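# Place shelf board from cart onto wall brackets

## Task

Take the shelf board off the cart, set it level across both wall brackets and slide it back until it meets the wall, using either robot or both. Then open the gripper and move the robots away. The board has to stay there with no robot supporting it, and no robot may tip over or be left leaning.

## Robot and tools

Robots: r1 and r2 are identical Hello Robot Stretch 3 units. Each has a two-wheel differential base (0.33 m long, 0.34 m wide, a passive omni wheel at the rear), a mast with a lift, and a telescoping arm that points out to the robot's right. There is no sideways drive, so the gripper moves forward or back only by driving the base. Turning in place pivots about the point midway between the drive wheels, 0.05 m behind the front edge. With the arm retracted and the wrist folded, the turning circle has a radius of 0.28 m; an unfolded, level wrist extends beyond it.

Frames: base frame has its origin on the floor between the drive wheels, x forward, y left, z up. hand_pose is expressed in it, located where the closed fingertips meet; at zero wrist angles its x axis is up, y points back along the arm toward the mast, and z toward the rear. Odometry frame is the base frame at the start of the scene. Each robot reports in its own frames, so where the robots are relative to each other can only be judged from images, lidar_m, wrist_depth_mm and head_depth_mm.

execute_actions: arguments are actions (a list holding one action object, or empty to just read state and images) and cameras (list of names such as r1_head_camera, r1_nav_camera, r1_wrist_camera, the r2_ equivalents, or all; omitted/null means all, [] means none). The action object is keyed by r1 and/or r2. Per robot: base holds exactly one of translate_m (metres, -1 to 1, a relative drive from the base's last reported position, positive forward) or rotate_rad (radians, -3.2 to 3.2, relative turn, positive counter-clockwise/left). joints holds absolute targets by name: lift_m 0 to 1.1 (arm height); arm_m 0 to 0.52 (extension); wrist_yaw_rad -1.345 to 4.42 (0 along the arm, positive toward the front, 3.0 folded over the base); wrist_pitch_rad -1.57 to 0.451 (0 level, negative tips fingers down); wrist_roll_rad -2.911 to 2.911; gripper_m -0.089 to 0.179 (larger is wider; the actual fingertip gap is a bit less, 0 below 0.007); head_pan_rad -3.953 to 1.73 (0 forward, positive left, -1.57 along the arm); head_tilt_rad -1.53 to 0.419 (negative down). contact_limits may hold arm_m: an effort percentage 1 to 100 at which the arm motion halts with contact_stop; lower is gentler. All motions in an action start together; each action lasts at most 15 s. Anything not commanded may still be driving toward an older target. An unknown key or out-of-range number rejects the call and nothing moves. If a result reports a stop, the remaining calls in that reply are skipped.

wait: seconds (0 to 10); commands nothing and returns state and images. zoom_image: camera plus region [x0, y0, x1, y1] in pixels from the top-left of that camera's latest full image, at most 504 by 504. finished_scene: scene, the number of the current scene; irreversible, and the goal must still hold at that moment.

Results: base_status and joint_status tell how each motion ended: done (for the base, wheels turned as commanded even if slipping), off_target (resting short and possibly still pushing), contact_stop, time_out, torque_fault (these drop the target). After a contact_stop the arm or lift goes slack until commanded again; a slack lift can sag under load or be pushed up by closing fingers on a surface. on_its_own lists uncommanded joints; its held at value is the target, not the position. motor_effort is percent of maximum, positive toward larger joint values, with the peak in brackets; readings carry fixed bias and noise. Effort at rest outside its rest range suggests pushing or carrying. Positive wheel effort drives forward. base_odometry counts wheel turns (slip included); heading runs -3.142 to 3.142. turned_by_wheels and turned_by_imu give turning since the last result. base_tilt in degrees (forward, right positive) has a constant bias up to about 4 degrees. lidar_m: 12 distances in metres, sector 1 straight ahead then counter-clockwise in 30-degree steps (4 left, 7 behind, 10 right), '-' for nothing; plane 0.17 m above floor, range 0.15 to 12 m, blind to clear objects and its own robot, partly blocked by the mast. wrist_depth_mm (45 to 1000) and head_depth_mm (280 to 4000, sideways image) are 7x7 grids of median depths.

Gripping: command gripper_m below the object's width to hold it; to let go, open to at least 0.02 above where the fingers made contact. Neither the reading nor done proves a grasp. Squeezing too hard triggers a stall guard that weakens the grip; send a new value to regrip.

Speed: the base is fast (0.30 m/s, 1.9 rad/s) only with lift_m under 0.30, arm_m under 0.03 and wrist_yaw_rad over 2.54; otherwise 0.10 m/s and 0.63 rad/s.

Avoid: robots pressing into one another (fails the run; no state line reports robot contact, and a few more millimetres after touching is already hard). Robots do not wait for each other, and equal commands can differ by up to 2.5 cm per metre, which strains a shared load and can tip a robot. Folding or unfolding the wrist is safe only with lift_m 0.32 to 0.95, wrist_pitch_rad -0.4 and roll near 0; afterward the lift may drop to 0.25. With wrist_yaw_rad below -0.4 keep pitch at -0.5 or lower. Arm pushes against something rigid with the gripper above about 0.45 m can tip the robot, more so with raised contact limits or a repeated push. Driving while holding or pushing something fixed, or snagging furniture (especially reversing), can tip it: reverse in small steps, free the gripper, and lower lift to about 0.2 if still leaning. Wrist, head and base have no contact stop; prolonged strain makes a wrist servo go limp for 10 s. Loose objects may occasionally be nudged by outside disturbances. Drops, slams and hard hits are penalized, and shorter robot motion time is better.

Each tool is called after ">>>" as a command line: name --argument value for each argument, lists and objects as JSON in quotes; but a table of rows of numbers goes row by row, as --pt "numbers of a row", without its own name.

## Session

>>> execute_actions --actions '[{"r1":{"joints":{"head_pan_rad":1.6,"head_tilt_rad":-0.2}},"r2":{"joints":{"head_pan_rad":1.6,"head_tilt_rad":-0.2}}}]' --cameras '["r1_nav_camera","r2_nav_camera"]'

>>> execute_actions --actions '[{"r1":{"joints":{"head_pan_rad":-1.6,"head_tilt_rad":-0.2}},"r2":{"joints":{"head_pan_rad":-1.6,"head_tilt_rad":-0.2}}}]' --cameras '["r1_nav_camera","r2_nav_camera"]'

Scene clock: 1.33 s.
r1.base_odometry: x=+0.000 y=+0.000 heading=+0.000 (m, m, rad; r1's odometry frame)
r1.turned_by_wheels: +0.000 (rad since the last result)
r1.turned_by_imu: +0.000 (rad since the last result)
r1.base_tilt: forward=-0.1 right=-1.7 (deg)
r1.lidar_m: 1.91 3.67 4.94 3.53 3.39 1.25 0.90 0.86 0.88 1.18 1.39 1.43
r1.head_depth_mm: 3077 - - - 3681 2434 1834 / 3022 - - - 3719 2460 1842 / 3055 - - - 3700 2442 1850 / 3233 3861 3864 - 3667 2454 1834 / 3289 3574 3734 3776 3658 2449 1843 / 3275 3433 3527 3579 3555 2471 1839 / 3123 3148 3267 3360 3378 2430 1833
r1.base_status: not commanded
r1.joint_positions: lift_m=+0.314 arm_m=-0.002 wrist_yaw_rad=+3.122 wrist_pitch_rad=-0.591 wrist_roll_rad=-0.001 gripper_m=+0.037 head_pan_rad=+1.593 head_tilt_rad=-0.197
r1.joint_status: all done
r1.motor_effort: left_wheel=+0(0) right_wheel=+0(1) lift_m=+28(28) arm_m=+0(0) wrist_yaw_rad=+0(0) wrist_pitch_rad=+5(5) wrist_roll_rad=+0(0) gripper_m=+0(0) head_pan_rad=+5(54) head_tilt_rad=-1(22) (%)
r1.hand_pose: x=-0.0174 y=+0.0568 z=+0.2898 quat_wxyz=(+0.213, +0.678, +0.200, +0.675) (m; r1's base frame)
r1.wrist_depth_mm: - - - - - - - / - - - 972 938 934 903 / 780 793 - 763 753 730 730 / 663 654 642 645 624 616 608 / 565 560 562 556 556 529 530 / 487 - - - - 466 457 / 440 - - - 401 412 406
r2.base_odometry: x=+0.000 y=+0.000 heading=+0.000 (m, m, rad; r2's odometry frame)
r2.turned_by_wheels: +0.000 (rad since the last result)
r2.turned_by_imu: +0.000 (rad since the last result)
r2.base_tilt: forward=-0.5 right=-1.1 (deg)
r2.lidar_m: 1.59 2.48 7.35 4.13 3.34 1.88 0.94 0.75 0.75 0.82 1.27 1.46
r2.head_depth_mm: 2889 - - - 3712 2419 1799 / 2860 - - - 3679 2398 1794 / 3176 - - - 3781 2436 1806 / 3283 - - - 3765 2460 1809 / 3248 - - - 3863 2457 1809 / 3191 - - - 3905 2469 1830 / 3276 3774 3819 3901 3765 2507 1829
r2.base_status: not commanded
r2.joint_positions: lift_m=+0.494 arm_m=+0.001 wrist_yaw_rad=+3.045 wrist_pitch_rad=-0.472 wrist_roll_rad=-0.014 gripper_m=+0.037 head_pan_rad=+1.593 head_tilt_rad=-0.197
r2.joint_status: all done
r2.motor_effort: left_wheel=+0(0) right_wheel=+0(0) lift_m=+28(28) arm_m=+0(0) wrist_yaw_rad=+0(0) wrist_pitch_rad=+7(7) wrist_roll_rad=+0(0) gripper_m=+1(0) head_pan_rad=+4(36) head_tilt_rad=-2(13) (%)
r2.hand_pose: x=-0.0003 y=+0.0705 z=+0.4942 quat_wxyz=(+0.198, +0.689, +0.134, +0.684) (m; r2's base frame)
r2.wrist_depth_mm: - - - - - - - / - - - - - - - / - - - - - - - / - - - - - - - / 839 832 - 870 879 898 911 / 720 724 - 731 764 759 754 / 624 622 634 641 632 652 657
pictures: r1_nav_camera (sideways: a quarter turn counterclockwise sets it upright), r2_nav_camera (sideways: a quarter turn counterclockwise sets it upright)
Images, in order (width x height): r1_nav_camera 672x504, r2_nav_camera 672x504.

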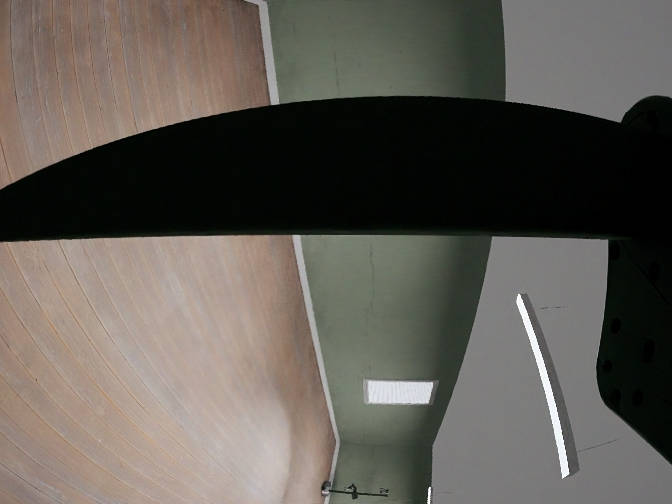

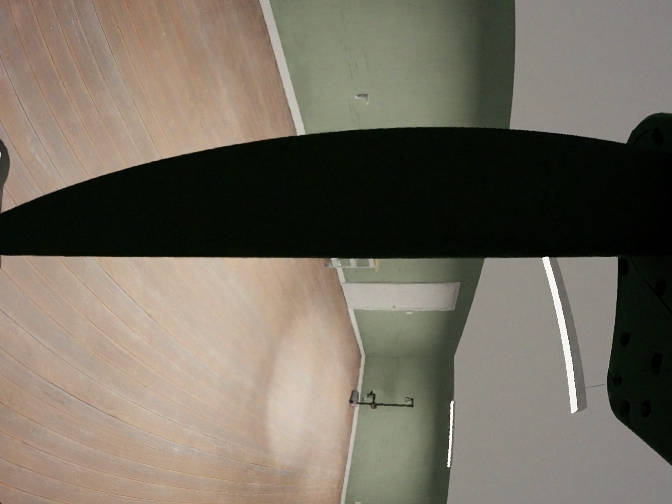

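Scene clock: 3.30 s.
r1.base_odometry: x=+0.000 y=+0.000 heading=+0.000 (m, m, rad; r1's odometry frame)
r1.turned_by_wheels: +0.000 (rad since the last result)
r1.turned_by_imu: +0.000 (rad since the last result)
r1.base_tilt: forward=-0.2 right=-1.7 (deg)
r1.lidar_m: 1.91 3.66 4.94 3.52 3.40 1.26 0.90 0.86 0.88 1.18 1.38 1.43
r1.head_depth_mm: 941 962 984 1004 1024 1048 1085 / 1035 1065 1085 1118 1142 1169 1204 / 1155 1181 1221 1253 1288 1319 1368 / 1307 1347 1393 1417 1473 1541 1583 / 1438 1479 1514 1559 1612 1663 1680 / 1356 1403 1429 1466 1527 1564 1606 / 1275 1311 1342 1374 1420 1443 1484
r1.base_status: not commanded
r1.joint_positions: lift_m=+0.314 arm_m=-0.002 wrist_yaw_rad=+3.122 wrist_pitch_rad=-0.591 wrist_roll_rad=-0.001 gripper_m=+0.037 head_pan_rad=-1.593 head_tilt_rad=-0.198
r1.joint_status: all done
r1.motor_effort: left_wheel=+0(0) right_wheel=+0(1) lift_m=+28(28) arm_m=+0(0) wrist_yaw_rad=-1(1) wrist_pitch_rad=+4(5) wrist_roll_rad=+0(0) gripper_m=+0(0) head_pan_rad=-3(52) head_tilt_rad=-1(2) (%)
r1.hand_pose: x=-0.0174 y=+0.0568 z=+0.2898 quat_wxyz=(+0.213, +0.678, +0.200, +0.675) (m; r1's base frame)
r1.wrist_depth_mm: - - - - - - - / - 989 - 974 936 913 902 / 803 779 - 764 755 756 718 / 662 657 643 644 638 621 618 / 554 564 567 553 548 529 525 / 489 - - - - 467 459 / 443 - - - 404 413 406
r2.base_odometry: x=+0.000 y=+0.000 heading=+0.000 (m, m, rad; r2's odometry frame)
r2.turned_by_wheels: +0.000 (rad since the last result)
r2.turned_by_imu: +0.000 (rad since the last result)
r2.base_tilt: forward=-0.5 right=-1.1 (deg)
r2.lidar_m: 1.60 2.47 7.34 4.12 3.32 1.88 0.94 0.76 0.75 0.82 1.27 1.46
r2.head_depth_mm: 672 690 713 733 755 779 800 / 716 737 758 781 809 833 861 / 761 784 812 838 869 900 929 / 818 840 875 907 938 971 1016 / 880 908 945 982 1019 1064 1109 / 951 992 1035 1070 1122 1177 1227 / 1038 1082 1131 1187 1240 1312 1382
r2.base_status: not commanded
r2.joint_positions: lift_m=+0.494 arm_m=+0.001 wrist_yaw_rad=+3.045 wrist_pitch_rad=-0.472 wrist_roll_rad=-0.014 gripper_m=+0.037 head_pan_rad=-1.593 head_tilt_rad=-0.198
r2.joint_status: all done
r2.motor_effort: left_wheel=+1(0) right_wheel=+0(0) lift_m=+28(27) arm_m=+0(0) wrist_yaw_rad=+1(0) wrist_pitch_rad=+7(6) wrist_roll_rad=+0(0) gripper_m=+0(0) head_pan_rad=-2(34) head_tilt_rad=-2(0) (%)
r2.hand_pose: x=-0.0003 y=+0.0705 z=+0.4942 quat_wxyz=(+0.198, +0.689, +0.134, +0.684) (m; r2's base frame)
r2.wrist_depth_mm: - - - - - - - / - - - - - - - / - - - - - - - / - - - - - - - / 842 846 - 881 892 914 933 / 702 716 - 737 767 761 783 / 621 630 616 641 628 656 664
pictures: r1_nav_camera (sideways: a quarter turn counterclockwise sets it upright), r2_nav_camera (sideways: a quarter turn counterclockwise sets it upright)
Images, in order (width x height): r1_nav_camera 672x504, r2_nav_camera 672x504.

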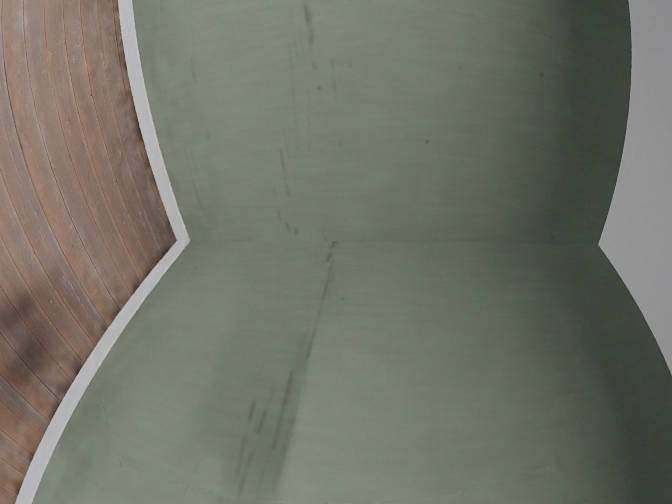

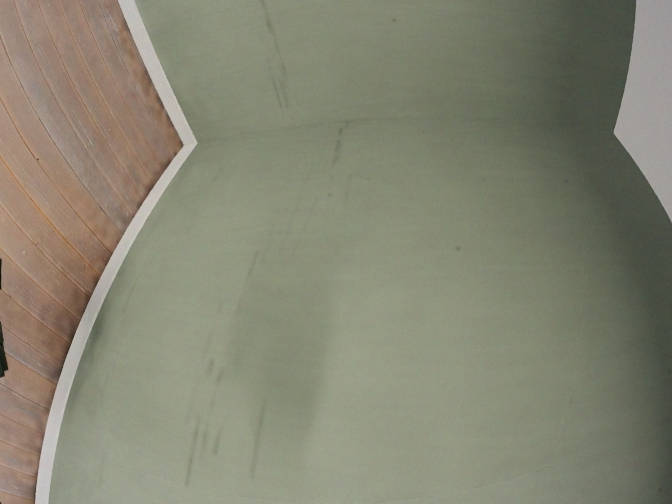

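>>> execute_actions --actions '[{"r1":{"base":{"rotate_rad":0.56},"joints":{"lift_m":0.26,"head_pan_rad":-0.4,"head_tilt_rad":-0.2}},"r2":{"base":{"rotate_rad":1.54},"joints":{"lift_m":0.32,"head_pan_rad":0.3,"head_tilt_rad":-0.2}}}]' --cameras '["r1_nav_camera","r2_nav_camera"]'

Scene clock: 10.57 s.
r1.base_odometry: x=+0.000 y=+0.000 heading=+0.560 (m, m, rad; r1's odometry frame)
r1.turned_by_wheels: +0.560 (rad since the last result)
r1.turned_by_imu: +0.559 (rad since the last result)
r1.base_tilt: forward=-0.2 right=-1.6 (deg)
r1.lidar_m: 3.72 4.78 3.50 3.30 1.21 0.89 0.86 0.89 1.22 1.39 1.44 1.98
r1.head_depth_mm: 1802 1833 1872 1902 1956 1985 1859 / 2011 2065 2128 2149 2198 2225 1844 / 2374 2411 2449 2552 2604 2440 1846 / 2721 2951 3029 3063 3178 2455 1834 / 3048 3614 3756 3844 3662 2460 1852 / 3053 - - - 3715 2475 1832 / 3060 - - - 3697 2472 1851
r1.base_status: done
r1.joint_positions: lift_m=+0.260 arm_m=-0.002 wrist_yaw_rad=+3.122 wrist_pitch_rad=-0.591 wrist_roll_rad=-0.001 gripper_m=+0.037 head_pan_rad=-0.407 head_tilt_rad=-0.198
r1.joint_status: all done
r1.motor_effort: left_wheel=-2(10) right_wheel=+1(6) lift_m=+23(25) arm_m=+0(0) wrist_yaw_rad=+0(0) wrist_pitch_rad=+5(5) wrist_roll_rad=+0(0) gripper_m=+0(1) head_pan_rad=+3(53) head_tilt_rad=-1(1) (%)
r1.hand_pose: x=-0.0174 y=+0.0567 z=+0.2361 quat_wxyz=(+0.213, +0.678, +0.200, +0.675) (m; r1's base frame)
r1.wrist_depth_mm: - - - - - - - / 875 862 - 836 819 813 777 / 697 682 - 674 662 636 636 / 575 572 566 564 552 540 540 / 490 513 - - 470 466 467 / - - - - - 410 404 / - - - - - 364 361
r2.base_odometry: x=+0.000 y=+0.000 heading=+1.540 (m, m, rad; r2's odometry frame)
r2.turned_by_wheels: +1.540 (rad since the last result)
r2.turned_by_imu: +1.525 (rad since the last result)
r2.base_tilt: forward=-0.5 right=-1.1 (deg)
r2.lidar_m: 4.24 3.36 2.05 0.96 0.76 0.75 0.81 1.21 1.46 1.57 2.35 7.40
r2.head_depth_mm: 2894 - - - 3700 2403 1791 / 2852 - - - 3754 2425 1801 / 2838 - - - 3766 2462 1796 / 2818 - - - 3789 2463 1801 / 2790 3763 3839 3950 3816 2450 1817 / 2770 3528 3540 3651 3655 2492 1841 / 2734 3290 3332 3440 3435 2510 1836
r2.base_status: done
r2.joint_positions: lift_m=+0.320 arm_m=+0.001 wrist_yaw_rad=+3.045 wrist_pitch_rad=-0.473 wrist_roll_rad=-0.014 gripper_m=+0.037 head_pan_rad=+0.293 head_tilt_rad=-0.198
r2.joint_status: all done
r2.motor_effort: left_wheel=-3(9) right_wheel=+2(5) lift_m=+24(21) arm_m=-1(0) wrist_yaw_rad=-1(1) wrist_pitch_rad=+7(7) wrist_roll_rad=+0(0) gripper_m=+0(1) head_pan_rad=+3(36) head_tilt_rad=-1(2) (%)
r2.hand_pose: x=-0.0003 y=+0.0704 z=+0.3206 quat_wxyz=(+0.198, +0.689, +0.134, +0.684) (m; r2's base frame)
r2.wrist_depth_mm: 611 - - - - - - / 629 712 - - - - - / 652 759 951 973 - - - / 657 727 740 773 784 798 808 / 588 600 - 619 638 651 656 / 507 515 - 523 556 550 558 / 458 - - - 451 480 480
pictures: r1_nav_camera (sideways: a quarter turn counterclockwise sets it upright), r2_nav_camera (sideways: a quarter turn counterclockwise sets it upright)
Images, in order (width x height): r1_nav_camera 672x504, r2_nav_camera 672x504.

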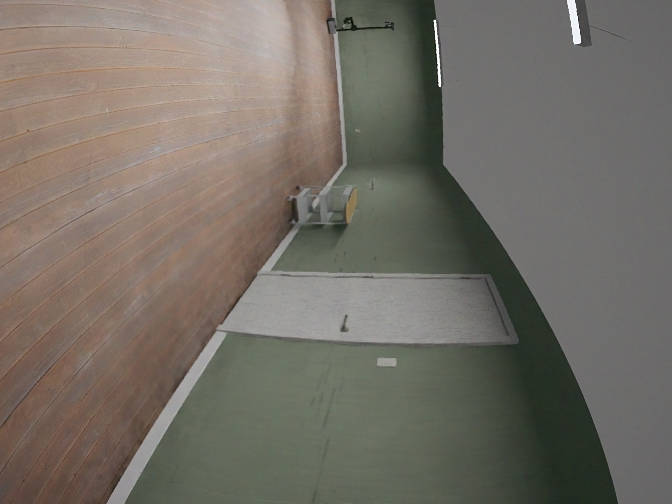

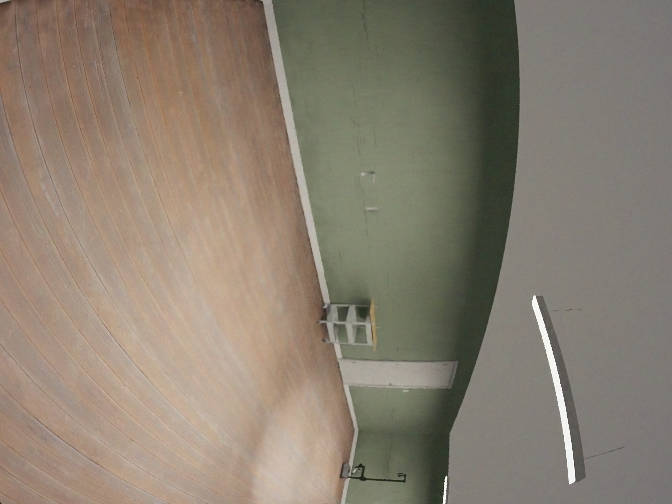

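>>> execute_actions --actions '[{"r1":{"base":{"rotate_rad":-0.085}},"r2":{"base":{"rotate_rad":0.05},"joints":{"lift_m":0.27}}}]' --cameras '[]'

>>> execute_actions --actions '[{"r1":{"base":{"translate_m":1.0}},"r2":{"base":{"translate_m":1.0}}}]' --cameras '[]'

>>> execute_actions --actions '[{"r1":{"base":{"translate_m":1.0}},"r2":{"base":{"translate_m":1.0}}}]' --cameras '[]'

>>> execute_actions --actions '[{"r1":{"base":{"translate_m":1.0},"joints":{"head_pan_rad":-1.0,"head_tilt_rad":-0.4}},"r2":{"base":{"translate_m":0.9},"joints":{"head_pan_rad":0.6}}}]' --cameras '["r1_nav_camera","r2_nav_camera","r1_head_camera"]'

Scene clock: 12.60 s.
r1.base_odometry: x=+0.000 y=+0.000 heading=+0.475 (m, m, rad; r1's odometry frame)
r1.turned_by_wheels: -0.085 (rad since the last result)
r1.turned_by_imu: -0.084 (rad since the last result)
r1.base_tilt: forward=-0.1 right=-1.7 (deg)
r1.lidar_m: 3.66 5.22 3.61 3.38 1.33 0.91 0.86 0.87 1.13 1.39 1.41 1.83
r1.head_depth_mm: 1649 1682 1715 1751 1787 1831 1789 / 1836 1884 1946 1987 2030 2093 1829 / 2064 2122 2189 2214 2296 2262 1826 / 2399 2452 2508 2601 2743 2443 1837 / 2772 2949 3094 3169 3243 2472 1838 / 3057 3620 3861 3898 3735 2454 1824 / 3007 - - - 3673 2460 1846
r1.base_status: done
r1.joint_positions: lift_m=+0.260 arm_m=-0.002 wrist_yaw_rad=+3.122 wrist_pitch_rad=-0.591 wrist_roll_rad=-0.001 gripper_m=+0.037 head_pan_rad=-0.407 head_tilt_rad=-0.198
r1.joint_status: not commanded
r1.motor_effort: left_wheel=+3(13) right_wheel=-2(5) lift_m=+23(23) arm_m=+1(0) wrist_yaw_rad=+0(0) wrist_pitch_rad=+5(5) wrist_roll_rad=+0(0) gripper_m=+0(0) head_pan_rad=+4(4) head_tilt_rad=-1(1) (%)
r1.hand_pose: x=-0.0174 y=+0.0566 z=+0.2361 quat_wxyz=(+0.213, +0.678, +0.200, +0.675) (m; r1's base frame)
r1.wrist_depth_mm: - - - - - - - / 896 858 - 824 830 824 789 / 700 686 - 666 645 649 648 / 574 572 559 568 545 545 534 / 486 - - - 469 462 460 / - - - - - 405 401 / - - - - - 365 359
r2.base_odometry: x=+0.000 y=+0.000 heading=+1.590 (m, m, rad; r2's odometry frame)
r2.turned_by_wheels: +0.050 (rad since the last result)
r2.turned_by_imu: +0.050 (rad since the last result)
r2.base_tilt: forward=-0.4 right=-1.1 (deg)
r2.lidar_m: 4.08 3.32 1.83 0.93 0.76 0.75 0.83 1.29 1.46 1.61 2.53 7.38
r2.head_depth_mm: 2899 - - - 3683 2394 1779 / 2864 - - - 3755 2443 1801 / 2833 - - - 3815 2455 1813 / 2819 3901 - - 3810 2446 1801 / 2808 3671 3760 3826 3818 2458 1821 / 2756 3401 3496 3581 3645 2480 1828 / 2727 3221 3228 3326 3384 2514 1828
r2.base_status: done
r2.joint_positions: lift_m=+0.270 arm_m=+0.001 wrist_yaw_rad=+3.045 wrist_pitch_rad=-0.473 wrist_roll_rad=-0.014 gripper_m=+0.037 head_pan_rad=+0.293 head_tilt_rad=-0.198
r2.joint_status: all done
r2.motor_effort: left_wheel=-3(9) right_wheel=+2(5) lift_m=+25(26) arm_m=+0(1) wrist_yaw_rad=+1(0) wrist_pitch_rad=+7(7) wrist_roll_rad=+0(0) gripper_m=+0(0) head_pan_rad=+3(3) head_tilt_rad=-1(1) (%)
r2.hand_pose: x=-0.0003 y=+0.0704 z=+0.2706 quat_wxyz=(+0.198, +0.689, +0.134, +0.684) (m; r2's base frame)
r2.wrist_depth_mm: 602 - 970 - - - - / 630 706 - - - - - / 653 725 845 844 888 905 939 / 632 648 672 676 685 714 727 / 526 540 - 562 569 575 588 / 466 - - - 487 486 492 / - - - - 404 423 428
pictures: none
No camera images: the call's "cameras" was empty. Leave "cameras" out to get every camera's image.

Scene clock: 17.53 s.
r1.base_odometry: x=+0.889 y=+0.457 heading=+0.475 (m, m, rad; r1's odometry frame)
r1.turned_by_wheels: +0.000 (rad since the last result)
r1.turned_by_imu: +0.004 (rad since the last result)
r1.base_tilt: forward=-0.1 right=-1.7 (deg)
r1.lidar_m: 2.68 5.32 3.68 3.46 2.86 1.97 1.85 1.89 1.39 1.30 1.33 1.70
r1.head_depth_mm: 1538 1570 1593 1634 1660 1696 1721 / 1716 1757 1793 1833 1884 1937 1849 / 1967 2018 2090 2143 2214 2249 1846 / 2281 2369 2426 2501 2607 2432 1832 / 2726 2783 2918 2926 2992 2445 1815 / 3018 3467 3650 3560 3011 2443 1829 / 3038 - - - 3718 2466 1841
r1.base_status: done
r1.joint_positions: lift_m=+0.260 arm_m=-0.002 wrist_yaw_rad=+3.122 wrist_pitch_rad=-0.591 wrist_roll_rad=-0.001 gripper_m=+0.037 head_pan_rad=-0.407 head_tilt_rad=-0.198
r1.joint_status: not commanded
r1.motor_effort: left_wheel=+2(15) right_wheel=-2(5) lift_m=+23(23) arm_m=+1(0) wrist_yaw_rad=+0(0) wrist_pitch_rad=+5(5) wrist_roll_rad=+0(1) gripper_m=-1(0) head_pan_rad=+4(3) head_tilt_rad=-1(1) (%)
r1.hand_pose: x=-0.0174 y=+0.0566 z=+0.2361 quat_wxyz=(+0.213, +0.678, +0.200, +0.675) (m; r1's base frame)
r1.wrist_depth_mm: - - - - - - - / 880 887 - 837 842 800 796 / 701 697 - 676 661 639 640 / 576 576 556 562 541 544 522 / 492 - - - 471 460 457 / - - - - - 407 401 / - - - - - 359 359
r2.base_odometry: x=-0.019 y=+1.000 heading=+1.590 (m, m, rad; r2's odometry frame)
r2.turned_by_wheels: +0.000 (rad since the last result)
r2.turned_by_imu: +0.008 (rad since the last result)
r2.base_tilt: forward=-0.5 right=-1.0 (deg)
r2.lidar_m: 3.26 2.68 2.67 1.87 1.53 1.52 1.68 2.10 2.10 2.31 3.63 5.50
r2.head_depth_mm: 2889 3994 - - 3613 2424 1784 / 2861 3692 3792 3817 3432 2436 1781 / 2869 3362 3468 3581 3538 2445 1791 / 2819 3104 3238 3333 3345 2431 1804 / 2789 2929 3001 3050 3131 2459 1825 / 2592 2736 2801 2893 2928 2483 1817 / 2494 2584 2616 2684 2755 2498 1828
r2.base_status: done
r2.joint_positions: lift_m=+0.270 arm_m=+0.001 wrist_yaw_rad=+3.045 wrist_pitch_rad=-0.473 wrist_roll_rad=-0.014 gripper_m=+0.037 head_pan_rad=+0.293 head_tilt_rad=-0.198
r2.joint_status: not commanded
r2.motor_effort: left_wheel=-3(10) right_wheel=+2(8) lift_m=+25(24) arm_m=+0(0) wrist_yaw_rad=-1(0) wrist_pitch_rad=+7(7) wrist_roll_rad=+0(0) gripper_m=+1(1) head_pan_rad=+3(3) head_tilt_rad=-1(1) (%)
r2.hand_pose: x=-0.0003 y=+0.0704 z=+0.2706 quat_wxyz=(+0.198, +0.689, +0.134, +0.684) (m; r2's base frame)
r2.wrist_depth_mm: - - - - - - - / - - - - - - - / 800 824 846 859 890 923 928 / 637 648 659 676 680 698 707 / 528 533 - 551 574 577 580 / 470 - - - 488 485 489 / - - - - 399 419 428
pictures: none
No camera images: the call's "cameras" was empty. Leave "cameras" out to get every camera's image.

Scene clock: 22.47 s.
r1.base_odometry: x=+1.778 y=+0.915 heading=+0.475 (m, m, rad; r1's odometry frame)
r1.turned_by_wheels: +0.000 (rad since the last result)
r1.turned_by_imu: +0.004 (rad since the last result)
r1.base_tilt: forward=-0.1 right=-1.6 (deg)
r1.lidar_m: 3.72 3.68 3.74 3.53 3.59 3.05 2.85 1.90 1.30 1.21 1.24 1.62
r1.head_depth_mm: 1470 1493 1531 1555 1607 1621 1668 / 1650 1690 1710 1775 1802 1848 1791 / 1865 1930 1976 2025 2017 2070 1838 / 2175 2225 2278 2370 2051 2088 1844 / 2490 2639 2755 2840 2107 2125 1837 / 2947 3331 3425 3636 3446 2459 1822 / 3046 - - - 3677 2441 1826
r1.base_status: done
r1.joint_positions: lift_m=+0.260 arm_m=-0.002 wrist_yaw_rad=+3.122 wrist_pitch_rad=-0.591 wrist_roll_rad=-0.001 gripper_m=+0.037 head_pan_rad=-0.407 head_tilt_rad=-0.199
r1.joint_status: not commanded
r1.motor_effort: left_wheel=+2(14) right_wheel=-1(5) lift_m=+23(23) arm_m=+0(0) wrist_yaw_rad=+0(0) wrist_pitch_rad=+5(5) wrist_roll_rad=+0(0) gripper_m=+0(0) head_pan_rad=+4(4) head_tilt_rad=+0(0) (%)
r1.hand_pose: x=-0.0174 y=+0.0566 z=+0.2361 quat_wxyz=(+0.213, +0.678, +0.200, +0.675) (m; r1's base frame)
r1.wrist_depth_mm: - - - - - - - / 892 872 - 827 826 807 806 / 703 691 - 652 661 653 636 / 578 568 581 563 550 535 528 / 493 - - - 469 461 460 / - - - - - 407 404 / - - - - - 363 359
r2.base_odometry: x=-0.038 y=+2.000 heading=+1.590 (m, m, rad; r2's odometry frame)
r2.turned_by_wheels: +0.000 (rad since the last result)
r2.turned_by_imu: +0.008 (rad since the last result)
r2.base_tilt: forward=-0.4 right=-1.0 (deg)
r2.lidar_m: 2.29 2.03 2.03 2.24 2.29 2.28 2.53 2.75 2.73 3.03 4.83 3.69
r2.head_depth_mm: 2785 3049 3102 3202 3215 2383 1776 / 2640 2738 2858 2869 2824 2421 1786 / 2483 2541 2612 2645 2693 2437 1805 / 2311 2355 2431 2473 2546 2438 1802 / 2131 2213 2253 2309 2379 2364 1806 / 1995 2058 2095 2147 2194 2251 1828 / 1894 1922 1979 2036 2075 2121 1828
r2.base_status: done
r2.joint_positions: lift_m=+0.270 arm_m=+0.001 wrist_yaw_rad=+3.045 wrist_pitch_rad=-0.473 wrist_roll_rad=-0.014 gripper_m=+0.037 head_pan_rad=+0.293 head_tilt_rad=-0.199
r2.joint_status: not commanded
r2.motor_effort: left_wheel=-3(9) right_wheel=+2(7) lift_m=+25(25) arm_m=+0(0) wrist_yaw_rad=+0(0) wrist_pitch_rad=+7(7) wrist_roll_rad=+0(0) gripper_m=+0(0) head_pan_rad=+3(3) head_tilt_rad=+0(0) (%)
r2.hand_pose: x=-0.0003 y=+0.0704 z=+0.2706 quat_wxyz=(+0.198, +0.689, +0.134, +0.684) (m; r2's base frame)
r2.wrist_depth_mm: - - - - - - - / - - - - - - - / 801 806 830 866 874 907 931 / 632 646 661 665 683 702 728 / 528 535 - 556 569 568 580 / 466 - - - 490 489 497 / - - - - 408 421 427
pictures: none
No camera images: the call's "cameras" was empty. Leave "cameras" out to get every camera's image.

Scene clock: 27.40 s.
r1.base_odometry: x=+2.668 y=+1.372 heading=+0.475 (m, m, rad; r1's odometry frame)
r1.turned_by_wheels: +0.000 (rad since the last result)
r1.turned_by_imu: +0.004 (rad since the last result)
r1.base_tilt: forward=-0.1 right=-1.7 (deg)
r1.lidar_m: 1.93 5.00 3.83 3.60 3.69 4.09 3.84 1.73 1.22 1.15 0.89 0.95
r1.head_depth_mm: 964 1019 1073 1135 1220 1298 1385 / 1002 1058 1116 1185 1280 1362 1431 / 1046 1110 1173 1253 1314 1447 1491 / 1092 1164 1233 1323 1086 1491 1467 / 1143 1212 1295 1388 1140 1376 1371 / 1190 1273 1369 1459 1087 1240 1298 / 1253 1349 1440 1515 1155 1322 1375
r1.base_status: done
r1.joint_positions: lift_m=+0.260 arm_m=-0.002 wrist_yaw_rad=+3.122 wrist_pitch_rad=-0.591 wrist_roll_rad=-0.001 gripper_m=+0.037 head_pan_rad=-0.993 head_tilt_rad=-0.395
r1.joint_status: all done
r1.motor_effort: left_wheel=+1(14) right_wheel=-2(3) lift_m=+23(23) arm_m=+1(1) wrist_yaw_rad=+0(0) wrist_pitch_rad=+5(5) wrist_roll_rad=+0(0) gripper_m=+0(1) head_pan_rad=-4(42) head_tilt_rad=-3(24) (%)
r1.hand_pose: x=-0.0174 y=+0.0566 z=+0.2361 quat_wxyz=(+0.213, +0.678, +0.200, +0.675) (m; r1's base frame)
r1.wrist_depth_mm: - - - - - - - / 887 880 - 855 828 804 802 / 687 695 - 671 667 639 649 / 581 571 567 557 546 533 535 / 493 - - - 469 463 466 / - - - - - 407 404 / - - - - - 362 358
r2.base_odometry: x=-0.054 y=+2.899 heading=+1.589 (m, m, rad; r2's odometry frame)
r2.turned_by_wheels: +0.000 (rad since the last result)
r2.turned_by_imu: +0.007 (rad since the last result)
r2.base_tilt: forward=-0.4 right=-1.0 (deg)
r2.lidar_m: 1.39 1.45 1.45 1.61 2.57 2.96 3.30 3.33 3.31 3.69 5.83 1.93
r2.head_depth_mm: 1510 1558 1623 1676 1709 1784 1714 / 1474 1508 1566 1605 1666 1723 1744 / 1419 1461 1500 1555 1607 1650 1692 / 1387 1412 1461 1508 1556 1600 1641 / 1336 1374 1409 1450 1495 1546 1590 / 1290 1332 1364 1401 1447 1489 1530 / 1259 1290 1321 1358 1399 1446 1487
r2.base_status: done
r2.joint_positions: lift_m=+0.270 arm_m=+0.001 wrist_yaw_rad=+3.045 wrist_pitch_rad=-0.473 wrist_roll_rad=-0.014 gripper_m=+0.037 head_pan_rad=+0.593 head_tilt_rad=-0.199
r2.joint_status: all done
r2.motor_effort: left_wheel=-3(9) right_wheel=+2(7) lift_m=+25(25) arm_m=+0(0) wrist_yaw_rad=+1(0) wrist_pitch_rad=+7(7) wrist_roll_rad=+0(0) gripper_m=+1(0) head_pan_rad=+3(21) head_tilt_rad=-2(1) (%)
r2.hand_pose: x=-0.0003 y=+0.0704 z=+0.2706 quat_wxyz=(+0.198, +0.689, +0.134, +0.684) (m; r2's base frame)
r2.wrist_depth_mm: - - - - - - - / - - - - - - - / 804 818 836 872 886 916 922 / 637 650 660 667 691 715 719 / 528 532 - 555 561 579 581 / 462 - - - 487 481 494 / - - - - 404 420 427
pictures: r1_head_camera (sideways: a quarter turn clockwise sets it upright), r1_nav_camera (sideways: a quarter turn counterclockwise sets it upright), r2_nav_camera (sideways: a quarter turn counterclockwise sets it upright)
Images, in order (width x height): r1_head_camera 896x504, r1_nav_camera 672x504, r2_nav_camera 672x504.

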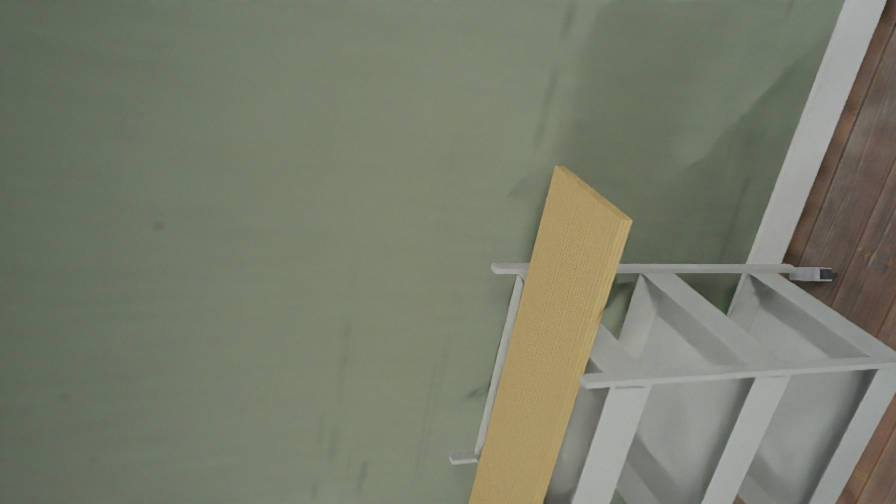

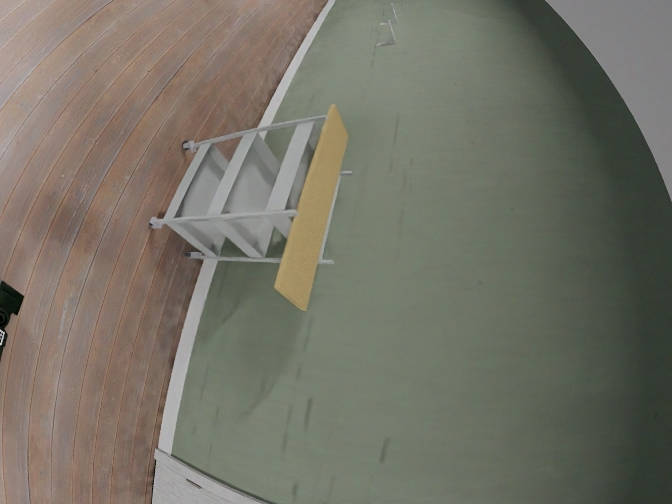

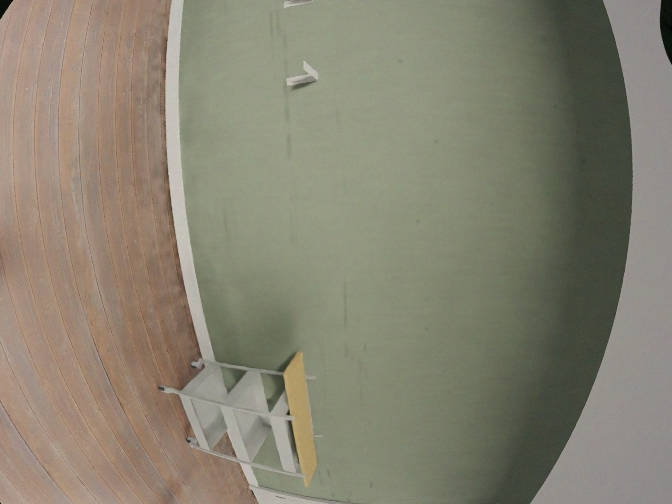

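>>> execute_actions --actions '[{"r1":{"base":{"rotate_rad":0.085}},"r2":{"base":{"translate_m":0.2}}}]' --cameras '["r1_nav_camera","r2_nav_camera"]'

Scene clock: 30.70 s.
r1.base_odometry: x=+2.668 y=+1.372 heading=+0.560 (m, m, rad; r1's odometry frame)
r1.turned_by_wheels: +0.085 (rad since the last result)
r1.turned_by_imu: +0.085 (rad since the last result)
r1.base_tilt: forward=-0.1 right=-1.7 (deg)
r1.lidar_m: 1.77 5.11 3.72 3.59 3.76 4.01 3.84 1.60 1.20 1.16 0.89 1.03
r1.head_depth_mm: 989 1042 1096 1162 1229 1315 1384 / 1034 1091 1158 1226 1300 1397 1453 / 1082 1152 1221 1297 1088 1495 1484 / 1146 1215 1287 1380 1149 1390 1406 / 1223 1279 1376 1461 1089 1234 1302 / 1279 1367 1475 1534 1173 1332 1378 / 1358 1467 1581 1631 1277 1376 1421
r1.base_status: done
r1.joint_positions: lift_m=+0.260 arm_m=-0.002 wrist_yaw_rad=+3.122 wrist_pitch_rad=-0.591 wrist_roll_rad=-0.001 gripper_m=+0.037 head_pan_rad=-0.993 head_tilt_rad=-0.395
r1.joint_status: not commanded
r1.motor_effort: left_wheel=-2(12) right_wheel=+2(8) lift_m=+23(23) arm_m=+1(0) wrist_yaw_rad=+0(0) wrist_pitch_rad=+5(5) wrist_roll_rad=+1(0) gripper_m=+0(0) head_pan_rad=-3(4) head_tilt_rad=-2(3) (%)
r1.hand_pose: x=-0.0174 y=+0.0566 z=+0.2361 quat_wxyz=(+0.213, +0.678, +0.200, +0.675) (m; r1's base frame)
r1.wrist_depth_mm: - - - - - - - / 891 890 - 850 816 816 794 / 703 686 - 667 657 650 648 / 583 566 562 562 542 535 533 / 486 - - - 474 464 458 / - - - - - 402 408 / - - - - - 362 362
r2.base_odometry: x=-0.058 y=+3.099 heading=+1.589 (m, m, rad; r2's odometry frame)
r2.turned_by_wheels: +0.000 (rad since the last result)
r2.turned_by_imu: +0.002 (rad since the last result)
r2.base_tilt: forward=-0.4 right=-1.1 (deg)
r2.lidar_m: 1.20 1.32 1.32 1.47 2.35 3.11 3.46 3.47 3.45 3.83 5.62 1.76
r2.head_depth_mm: 1377 1416 1468 1520 1561 1490 1541 / 1330 1370 1415 1460 1503 1567 1611 / 1286 1325 1368 1410 1453 1505 1561 / 1247 1285 1319 1360 1400 1451 1495 / 1209 1245 1279 1319 1358 1398 1442 / 1176 1203 1240 1275 1309 1344 1389 / 1144 1169 1202 1234 1270 1302 1346
r2.base_status: done
r2.joint_positions: lift_m=+0.270 arm_m=+0.001 wrist_yaw_rad=+3.045 wrist_pitch_rad=-0.473 wrist_roll_rad=-0.014 gripper_m=+0.037 head_pan_rad=+0.593 head_tilt_rad=-0.199
r2.joint_status: not commanded
r2.motor_effort: left_wheel=-3(11) right_wheel=+2(6) lift_m=+25(25) arm_m=-1(1) wrist_yaw_rad=+0(0) wrist_pitch_rad=+7(7) wrist_roll_rad=+0(0) gripper_m=+1(1) head_pan_rad=+3(3) head_tilt_rad=-1(0) (%)
r2.hand_pose: x=-0.0003 y=+0.0704 z=+0.2706 quat_wxyz=(+0.198, +0.689, +0.134, +0.684) (m; r2's base frame)
r2.wrist_depth_mm: - - - - - - 987 / - - - - - - - / 813 806 844 857 893 918 931 / 626 650 663 672 701 695 723 / 524 539 - 560 565 578 585 / 467 - - - 485 483 494 / - - - - 402 420 428
pictures: r1_nav_camera (sideways: a quarter turn counterclockwise sets it upright), r2_nav_camera (sideways: a quarter turn counterclockwise sets it upright)
Images, in order (width x height): r1_nav_camera 672x504, r2_nav_camera 672x504.

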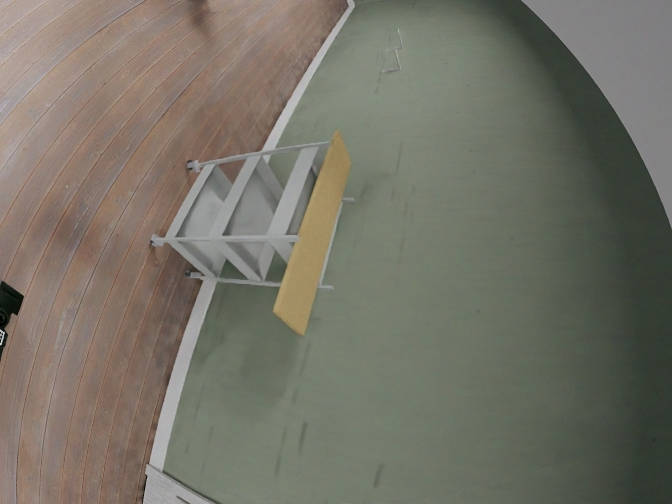

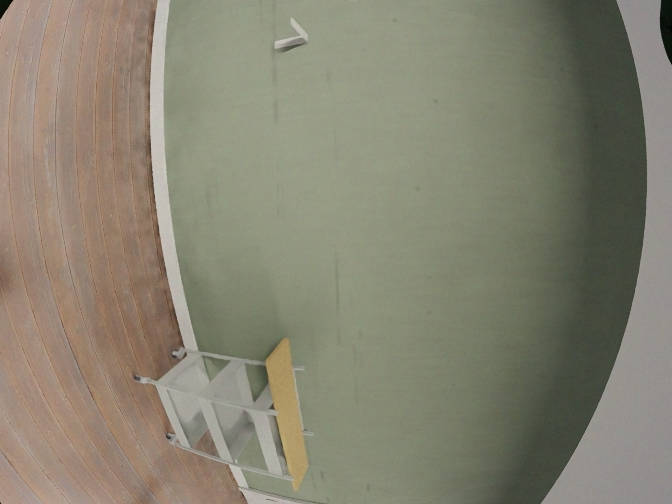

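>>> execute_actions --actions '[{"r1":{"joints":{"lift_m":0.7,"wrist_pitch_rad":-0.4,"head_pan_rad":-1.57,"head_tilt_rad":-0.5}},"r2":{"base":{"rotate_rad":1.57},"joints":{"lift_m":0.7,"wrist_pitch_rad":-0.4,"head_pan_rad":-1.57,"head_tilt_rad":-0.5}}}]' --cameras '[]'

>>> execute_actions --actions '[{"r1":{"joints":{"wrist_yaw_rad":0.0}},"r2":{"joints":{"wrist_yaw_rad":0.0}}}]' --cameras '[]'

>>> execute_actions --actions '[{"r1":{"joints":{"wrist_pitch_rad":0.0,"wrist_roll_rad":1.57,"gripper_m":0.12}},"r2":{"joints":{"wrist_pitch_rad":0.0,"wrist_roll_rad":1.57,"gripper_m":0.12}}}]' --cameras '["r1_head_camera","r2_head_camera","r2_nav_camera"]'

Scene clock: 35.83 s.
r1.base_odometry: x=+2.668 y=+1.372 heading=+0.560 (m, m, rad; r1's odometry frame)
r1.turned_by_wheels: +0.000 (rad since the last result)
r1.turned_by_imu: +0.001 (rad since the last result)
r1.base_tilt: forward=-0.2 right=-1.7 (deg)
r1.lidar_m: 1.77 5.03 3.73 3.60 3.75 3.97 3.85 1.59 1.20 1.15 0.89 1.03
r1.head_depth_mm: 985 1063 1150 1253 1374 1536 1387 / 978 1055 1145 1250 1388 1529 1382 / 977 1058 1151 1248 1382 1527 1384 / 973 1051 1140 1246 1377 1522 1380 / 976 1042 1136 1235 1368 1519 1372 / 967 1038 1131 1240 1370 1500 1375 / 964 1040 1124 1232 1356 1508 1375
r1.base_status: not commanded
r1.joint_positions: lift_m=+0.700 arm_m=-0.002 wrist_yaw_rad=+3.122 wrist_pitch_rad=-0.420 wrist_roll_rad=-0.001 gripper_m=+0.037 head_pan_rad=-1.563 head_tilt_rad=-0.494
r1.joint_status: all done
r1.motor_effort: left_wheel=-2(2) right_wheel=+1(1) lift_m=+34(36) arm_m=+0(0) wrist_yaw_rad=+0(0) wrist_pitch_rad=+8(9) wrist_roll_rad=+0(0) gripper_m=+0(1) head_pan_rad=-4(41) head_tilt_rad=-4(17) (%)
r1.hand_pose: x=-0.0169 y=+0.0815 z=+0.7121 quat_wxyz=(+0.154, +0.692, +0.141, +0.691) (m; r1's base frame)
r1.wrist_depth_mm: - - - - - - - / - - - - - - - / - - - - - - - / - - - - - - - / - - - - - - - / - - - - - - - / 931 935 894 887 883 865 869
r2.base_odometry: x=-0.058 y=+3.099 heading=-3.124 (m, m, rad; r2's odometry frame)
r2.turned_by_wheels: +1.570 (rad since the last result)
r2.turned_by_imu: +1.552 (rad since the last result)
r2.base_tilt: forward=-0.5 right=-1.1 (deg)
r2.lidar_m: 1.46 2.32 3.11 3.46 3.46 3.45 3.82 5.62 1.76 1.20 1.32 1.31
r2.head_depth_mm: 2797 3159 3660 2976 2108 1651 1353 / 2359 2587 2901 2959 2126 1659 1356 / 2060 2243 2463 2652 2039 1646 1367 / 1812 1943 2041 1758 1883 1657 1365 / 1623 1728 1822 1438 1681 1594 1364 / 1469 1558 1664 1510 1765 1672 1367 / 1343 1407 1495 1539 1694 1679 1362
r2.base_status: done
r2.joint_positions: lift_m=+0.700 arm_m=+0.001 wrist_yaw_rad=+3.045 wrist_pitch_rad=-0.419 wrist_roll_rad=-0.014 gripper_m=+0.037 head_pan_rad=-1.563 head_tilt_rad=-0.494
r2.joint_status: all done
r2.motor_effort: left_wheel=-3(14) right_wheel=+2(7) lift_m=+31(32) arm_m=+0(1) wrist_yaw_rad=+0(1) wrist_pitch_rad=+9(9) wrist_roll_rad=+0(0) gripper_m=+0(0) head_pan_rad=-2(35) head_tilt_rad=-2(20) (%)
r2.hand_pose: x=+0.0004 y=+0.0775 z=+0.7123 quat_wxyz=(+0.180, +0.693, +0.115, +0.689) (m; r2's base frame)
r2.wrist_depth_mm: - - - - - - - / - - - - - - - / - - - - - - - / - - - - - - - / - - - - - - - / 980 - - - - - - / 846 866 860 890 870 904 928
pictures: none
No camera images: the call's "cameras" was empty. Leave "cameras" out to get every camera's image.

Scene clock: 38.40 s.
r1.base_odometry: x=+2.668 y=+1.372 heading=+0.560 (m, m, rad; r1's odometry frame)
r1.turned_by_wheels: +0.000 (rad since the last result)
r1.turned_by_imu: +0.001 (rad since the last result)
r1.base_tilt: forward=-0.2 right=-1.7 (deg)
r1.lidar_m: 1.77 5.10 3.75 3.61 3.76 3.98 3.83 1.59 1.19 1.15 0.89 1.03
r1.head_depth_mm: 985 1060 1148 1260 1377 1526 1381 / 978 1056 1148 1253 1393 1525 1376 / 978 1053 1139 1250 1387 1536 1379 / 973 1052 1133 1251 1373 1523 1374 / 975 1045 1140 1237 1361 1518 1388 / 970 1047 1127 1227 1364 1517 1377 / 968 1036 1131 1226 1350 1515 1369
r1.base_status: not commanded
r1.joint_positions: lift_m=+0.700 arm_m=-0.002 wrist_yaw_rad=+0.002 wrist_pitch_rad=-0.420 wrist_roll_rad=-0.001 gripper_m=+0.037 head_pan_rad=-1.563 head_tilt_rad=-0.494
r1.joint_status: all done
r1.motor_effort: left_wheel=-2(2) right_wheel=+1(1) lift_m=+33(33) arm_m=+1(0) wrist_yaw_rad=-2(2) wrist_pitch_rad=+8(8) wrist_roll_rad=+0(0) gripper_m=+0(0) head_pan_rad=-4(4) head_tilt_rad=-3(4) (%)
r1.hand_pose: x=-0.0211 y=-0.3668 z=+0.7121 quat_wxyz=(+0.692, +0.148, -0.691, -0.147) (m; r1's base frame)
r1.wrist_depth_mm: 813 808 840 824 842 819 819 / 775 901 884 890 919 895 882 / 993 998 - 970 - 971 961 / 867 - - - - - - / 742 - - - - - - / 890 - - - - - 994 / 873 916 888 909 886 895 875
r2.base_odometry: x=-0.058 y=+3.099 heading=-3.124 (m, m, rad; r2's odometry frame)
r2.turned_by_wheels: +0.000 (rad since the last result)
r2.turned_by_imu: +0.001 (rad since the last result)
r2.base_tilt: forward=-0.5 right=-1.1 (deg)
r2.lidar_m: 1.46 2.32 3.11 3.45 3.44 3.43 3.84 5.68 1.77 1.19 1.32 1.32
r2.head_depth_mm: 2779 3185 3646 2959 2116 1647 1348 / 2353 2591 2903 2947 2134 1651 1348 / 2055 2252 2449 2630 2043 1666 1359 / 1810 1962 2035 1759 1894 1661 1361 / 1623 1737 1831 1443 1690 1615 1367 / 1458 1553 1675 1528 1753 1669 1374 / 1338 1418 1495 1532 1694 1677 1365
r2.base_status: not commanded
r2.joint_positions: lift_m=+0.700 arm_m=+0.001 wrist_yaw_rad=+0.003 wrist_pitch_rad=-0.419 wrist_roll_rad=-0.014 gripper_m=+0.037 head_pan_rad=-1.563 head_tilt_rad=-0.494
r2.joint_status: all done
r2.motor_effort: left_wheel=-3(3) right_wheel=+2(2) lift_m=+31(31) arm_m=-1(0) wrist_yaw_rad=-3(3) wrist_pitch_rad=+9(9) wrist_roll_rad=+0(0) gripper_m=+0(0) head_pan_rad=-3(2) head_tilt_rad=-1(3) (%)
r2.hand_pose: x=-0.0209 y=-0.3700 z=+0.7123 quat_wxyz=(+0.697, +0.149, -0.686, -0.145) (m; r2's base frame)
r2.wrist_depth_mm: 860 - 946 - - - - / 908 - - - - - - / 956 - - - - - - / - - - - - - - / - - - - - - - / 978 - - - - - - / 864 866 842 880 879 917 938
pictures: none
No camera images: the call's "cameras" was empty. Leave "cameras" out to get every camera's image.

Scene clock: 39.87 s.
r1.base_odometry: x=+2.668 y=+1.372 heading=+0.560 (m, m, rad; r1's odometry frame)
r1.turned_by_wheels: +0.000 (rad since the last result)
r1.turned_by_imu: +0.000 (rad since the last result)
r1.base_tilt: forward=-0.2 right=-1.6 (deg)
r1.lidar_m: 1.77 5.02 3.75 3.61 3.77 3.98 3.85 1.60 1.19 1.15 0.89 1.03
r1.head_depth_mm: 981 1063 1152 1259 1373 1518 1376 / 980 1064 1149 1254 1380 1536 1380 / 981 1055 1142 1252 1388 1531 1375 / 976 1053 1142 1248 1377 1510 1384 / 974 1044 1136 1240 1364 1513 1374 / 970 1047 1134 1234 1362 1507 1373 / 963 1036 1121 1221 1357 1499 1373
r1.base_status: not commanded
r1.joint_positions: lift_m=+0.700 arm_m=-0.002 wrist_yaw_rad=+0.002 wrist_pitch_rad=-0.024 wrist_roll_rad=+1.568 gripper_m=+0.120 head_pan_rad=-1.563 head_tilt_rad=-0.494
r1.joint_status: all done
r1.motor_effort: left_wheel=-2(2) right_wheel=+1(1) lift_m=+34(34) arm_m=+0(0) wrist_yaw_rad=-2(2) wrist_pitch_rad=+9(9) wrist_roll_rad=+1(3) gripper_m=+1(96) head_pan_rad=-3(4) head_tilt_rad=-4(4) (%)
r1.hand_pose: x=-0.0209 y=-0.3982 z=+0.8080 quat_wxyz=(+0.002, +0.001, -1.000, -0.012) (m; r1's base frame)
r1.wrist_depth_mm: 864 858 852 881 885 875 879 / 862 866 867 874 895 894 910 / 893 907 917 913 917 939 932 / 921 927 933 943 958 981 916 / 934 930 936 961 992 981 952 / 964 973 979 - - - 980 / 993 - - - - - 911
r2.base_odometry: x=-0.058 y=+3.099 heading=-3.124 (m, m, rad; r2's odometry frame)
r2.turned_by_wheels: +0.000 (rad since the last result)
r2.turned_by_imu: +0.000 (rad since the last result)
r2.base_tilt: forward=-0.4 right=-1.1 (deg)
r2.lidar_m: 1.46 2.33 3.11 3.48 3.46 3.43 3.81 5.67 1.76 1.19 1.32 1.32
r2.head_depth_mm: 2778 3159 3645 2982 2119 1653 1358 / 2343 2613 2903 2955 2115 1665 1352 / 2078 2255 2462 2652 2050 1667 1360 / 1824 1956 2046 1750 1899 1725 1359 / 1627 1742 1835 1442 1687 1595 1362 / 1472 1559 1658 1524 1760 1667 1370 / 1337 1408 1499 1536 1701 1680 1363
r2.base_status: not commanded
r2.joint_positions: lift_m=+0.700 arm_m=+0.001 wrist_yaw_rad=+0.003 wrist_pitch_rad=-0.023 wrist_roll_rad=+1.570 gripper_m=+0.120 head_pan_rad=-1.563 head_tilt_rad=-0.494
r2.joint_status: all done
r2.motor_effort: left_wheel=-3(3) right_wheel=+2(2) lift_m=+31(31) arm_m=-1(0) wrist_yaw_rad=-3(3) wrist_pitch_rad=+11(10) wrist_roll_rad=+0(2) gripper_m=+1(92) head_pan_rad=-2(2) head_tilt_rad=-1(3) (%)
r2.hand_pose: x=-0.0207 y=-0.4013 z=+0.8083 quat_wxyz=(+0.001, +0.001, -1.000, -0.012) (m; r2's base frame)
r2.wrist_depth_mm: - - - - - - 939 / - - - - - - 948 / - - - - - - 944 / - - - - - - 924 / - - - - - - 930 / - - - - - - 904 / - - - - - - 906
pictures: r1_head_camera (sideways: a quarter turn clockwise sets it upright), r2_head_camera (sideways: a quarter turn clockwise sets it upright), r2_nav_camera (sideways: a quarter turn counterclockwise sets it upright)
Images, in order (width x height): r1_head_camera 896x504, r2_head_camera 896x504, r2_nav_camera 672x504.

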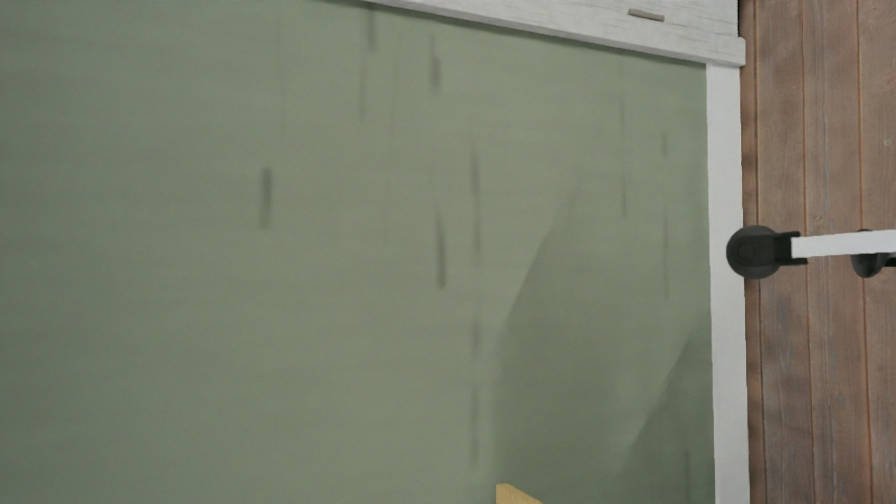

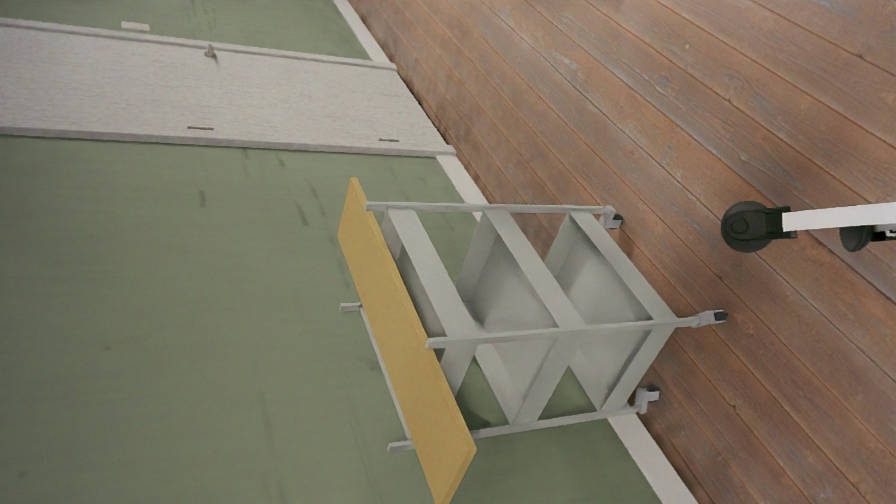

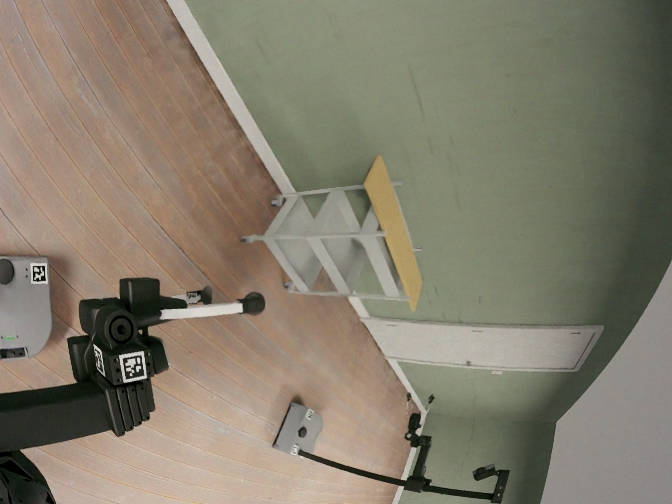

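>>> execute_actions --actions '[{"r1":{"base":{"translate_m":0.38},"joints":{"lift_m":0.65}},"r2":{"base":{"translate_m":0.2},"joints":{"lift_m":0.65}}}]' --cameras '["r1_wrist_camera","r2_wrist_camera","r1_head_camera","r2_head_camera"]'

Scene clock: 45.53 s.
r1.base_odometry: x=+2.990 y=+1.574 heading=+0.560 (m, m, rad; r1's odometry frame)
r1.turned_by_wheels: +0.000 (rad since the last result)
r1.turned_by_imu: +0.002 (rad since the last result)
r1.base_tilt: forward=-0.1 right=-1.7 (deg)
r1.lidar_m: 1.51 4.71 3.73 3.60 3.76 4.38 4.22 1.60 1.20 0.73 0.75 1.67
r1.head_depth_mm: 985 1070 1152 1264 1404 1523 1388 / 984 1062 1152 1254 1392 1536 1380 / 983 1062 1141 1255 1389 1520 1380 / 973 1057 1139 1233 1335 1523 1347 / 975 1053 1140 1232 1002 1509 1381 / 970 1048 1139 1210 961 1146 1207 / 973 1041 1126 1203 956 1121 1177
r1.base_status: done
r1.joint_positions: lift_m=+0.650 arm_m=-0.002 wrist_yaw_rad=+0.001 wrist_pitch_rad=-0.023 wrist_roll_rad=+1.568 gripper_m=+0.120 head_pan_rad=-1.563 head_tilt_rad=-0.494
r1.joint_status: all done
r1.motor_effort: left_wheel=-2(4) right_wheel=+1(6) lift_m=+23(29) arm_m=+0(0) wrist_yaw_rad=-1(1) wrist_pitch_rad=+9(9) wrist_roll_rad=+1(1) gripper_m=+1(1) head_pan_rad=-3(4) head_tilt_rad=-3(3) (%)
r1.hand_pose: x=-0.0210 y=-0.3983 z=+0.7588 quat_wxyz=(+0.002, +0.001, -1.000, -0.012) (m; r1's base frame)
r1.wrist_depth_mm: 856 865 856 881 890 862 867 / 877 875 884 921 878 897 865 / 879 900 913 914 948 945 908 / 924 939 926 939 924 972 913 / 963 938 947 946 973 974 798 / 968 984 975 987 901 - 720 / - - - - - 716 717
r2.base_odometry: x=-0.258 y=+3.096 heading=-3.124 (m, m, rad; r2's odometry frame)
r2.turned_by_wheels: +0.000 (rad since the last result)
r2.turned_by_imu: +0.002 (rad since the last result)
r2.base_tilt: forward=-0.5 right=-1.1 (deg)
r2.lidar_m: 1.29 2.06 2.99 3.32 3.59 3.60 3.99 1.60 1.50 1.19 1.17 1.16
r2.head_depth_mm: 2459 2759 3134 2980 2104 1653 1354 / 2091 2314 2535 2730 2045 1651 1362 / 1822 1992 2063 1752 1841 1642 1363 / 1597 1721 1850 1415 1626 1616 1365 / 1429 1536 1635 1464 1756 1667 1356 / 1288 1367 1470 1547 1687 1680 1366 / 1181 1245 1315 1396 1497 1562 1370
r2.base_status: done
r2.joint_positions: lift_m=+0.650 arm_m=+0.001 wrist_yaw_rad=+0.002 wrist_pitch_rad=-0.022 wrist_roll_rad=+1.570 gripper_m=+0.120 head_pan_rad=-1.563 head_tilt_rad=-0.494
r2.joint_status: all done
r2.motor_effort: left_wheel=-3(5) right_wheel=+2(5) lift_m=+24(25) arm_m=+0(0) wrist_yaw_rad=-2(2) wrist_pitch_rad=+11(12) wrist_roll_rad=+0(0) gripper_m=+1(1) head_pan_rad=-2(2) head_tilt_rad=-3(2) (%)
r2.hand_pose: x=-0.0208 y=-0.4014 z=+0.7588 quat_wxyz=(+0.001, +0.001, -1.000, -0.011) (m; r2's base frame)
r2.wrist_depth_mm: - - - - - - 884 / - - - - - - 890 / - - - - - - 878 / - - - - - - 872 / - - - - - - 874 / - - - - - - 856 / 964 972 - - - - 864
pictures: r1_head_camera (sideways: a quarter turn clockwise sets it upright), r1_wrist_camera, r2_head_camera (sideways: a quarter turn clockwise sets it upright), r2_wrist_camera
Images, in order (width x height): r1_head_camera 896x504, r1_wrist_camera 644x364, r2_head_camera 896x504, r2_wrist_camera 644x364.

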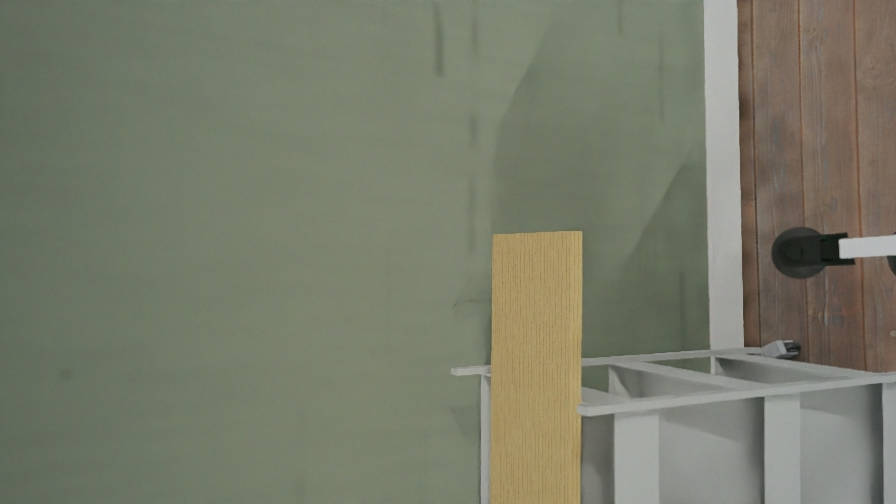

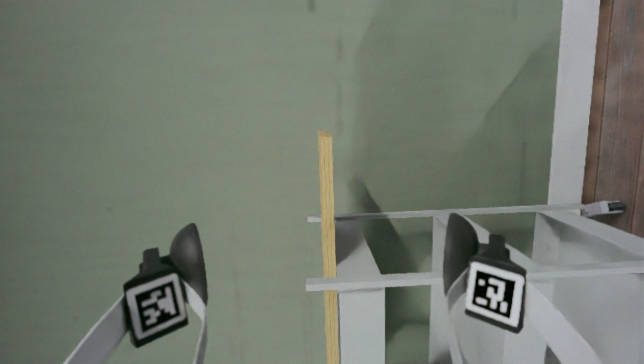

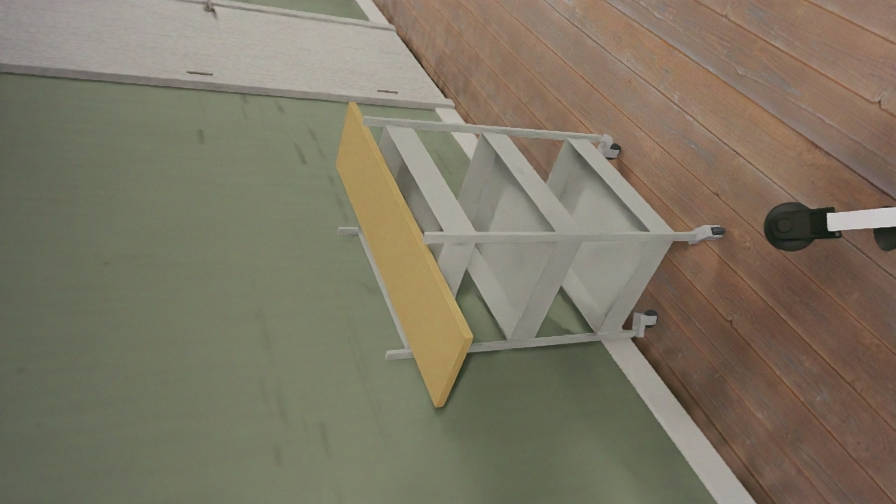

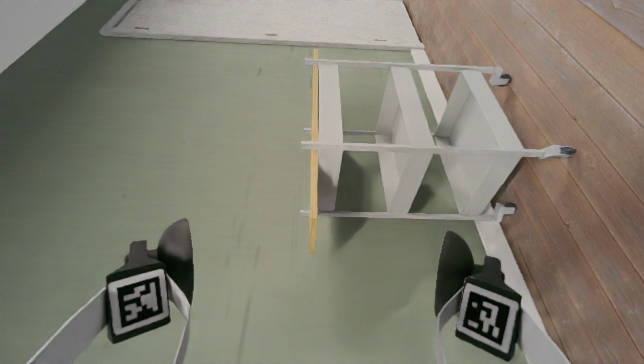

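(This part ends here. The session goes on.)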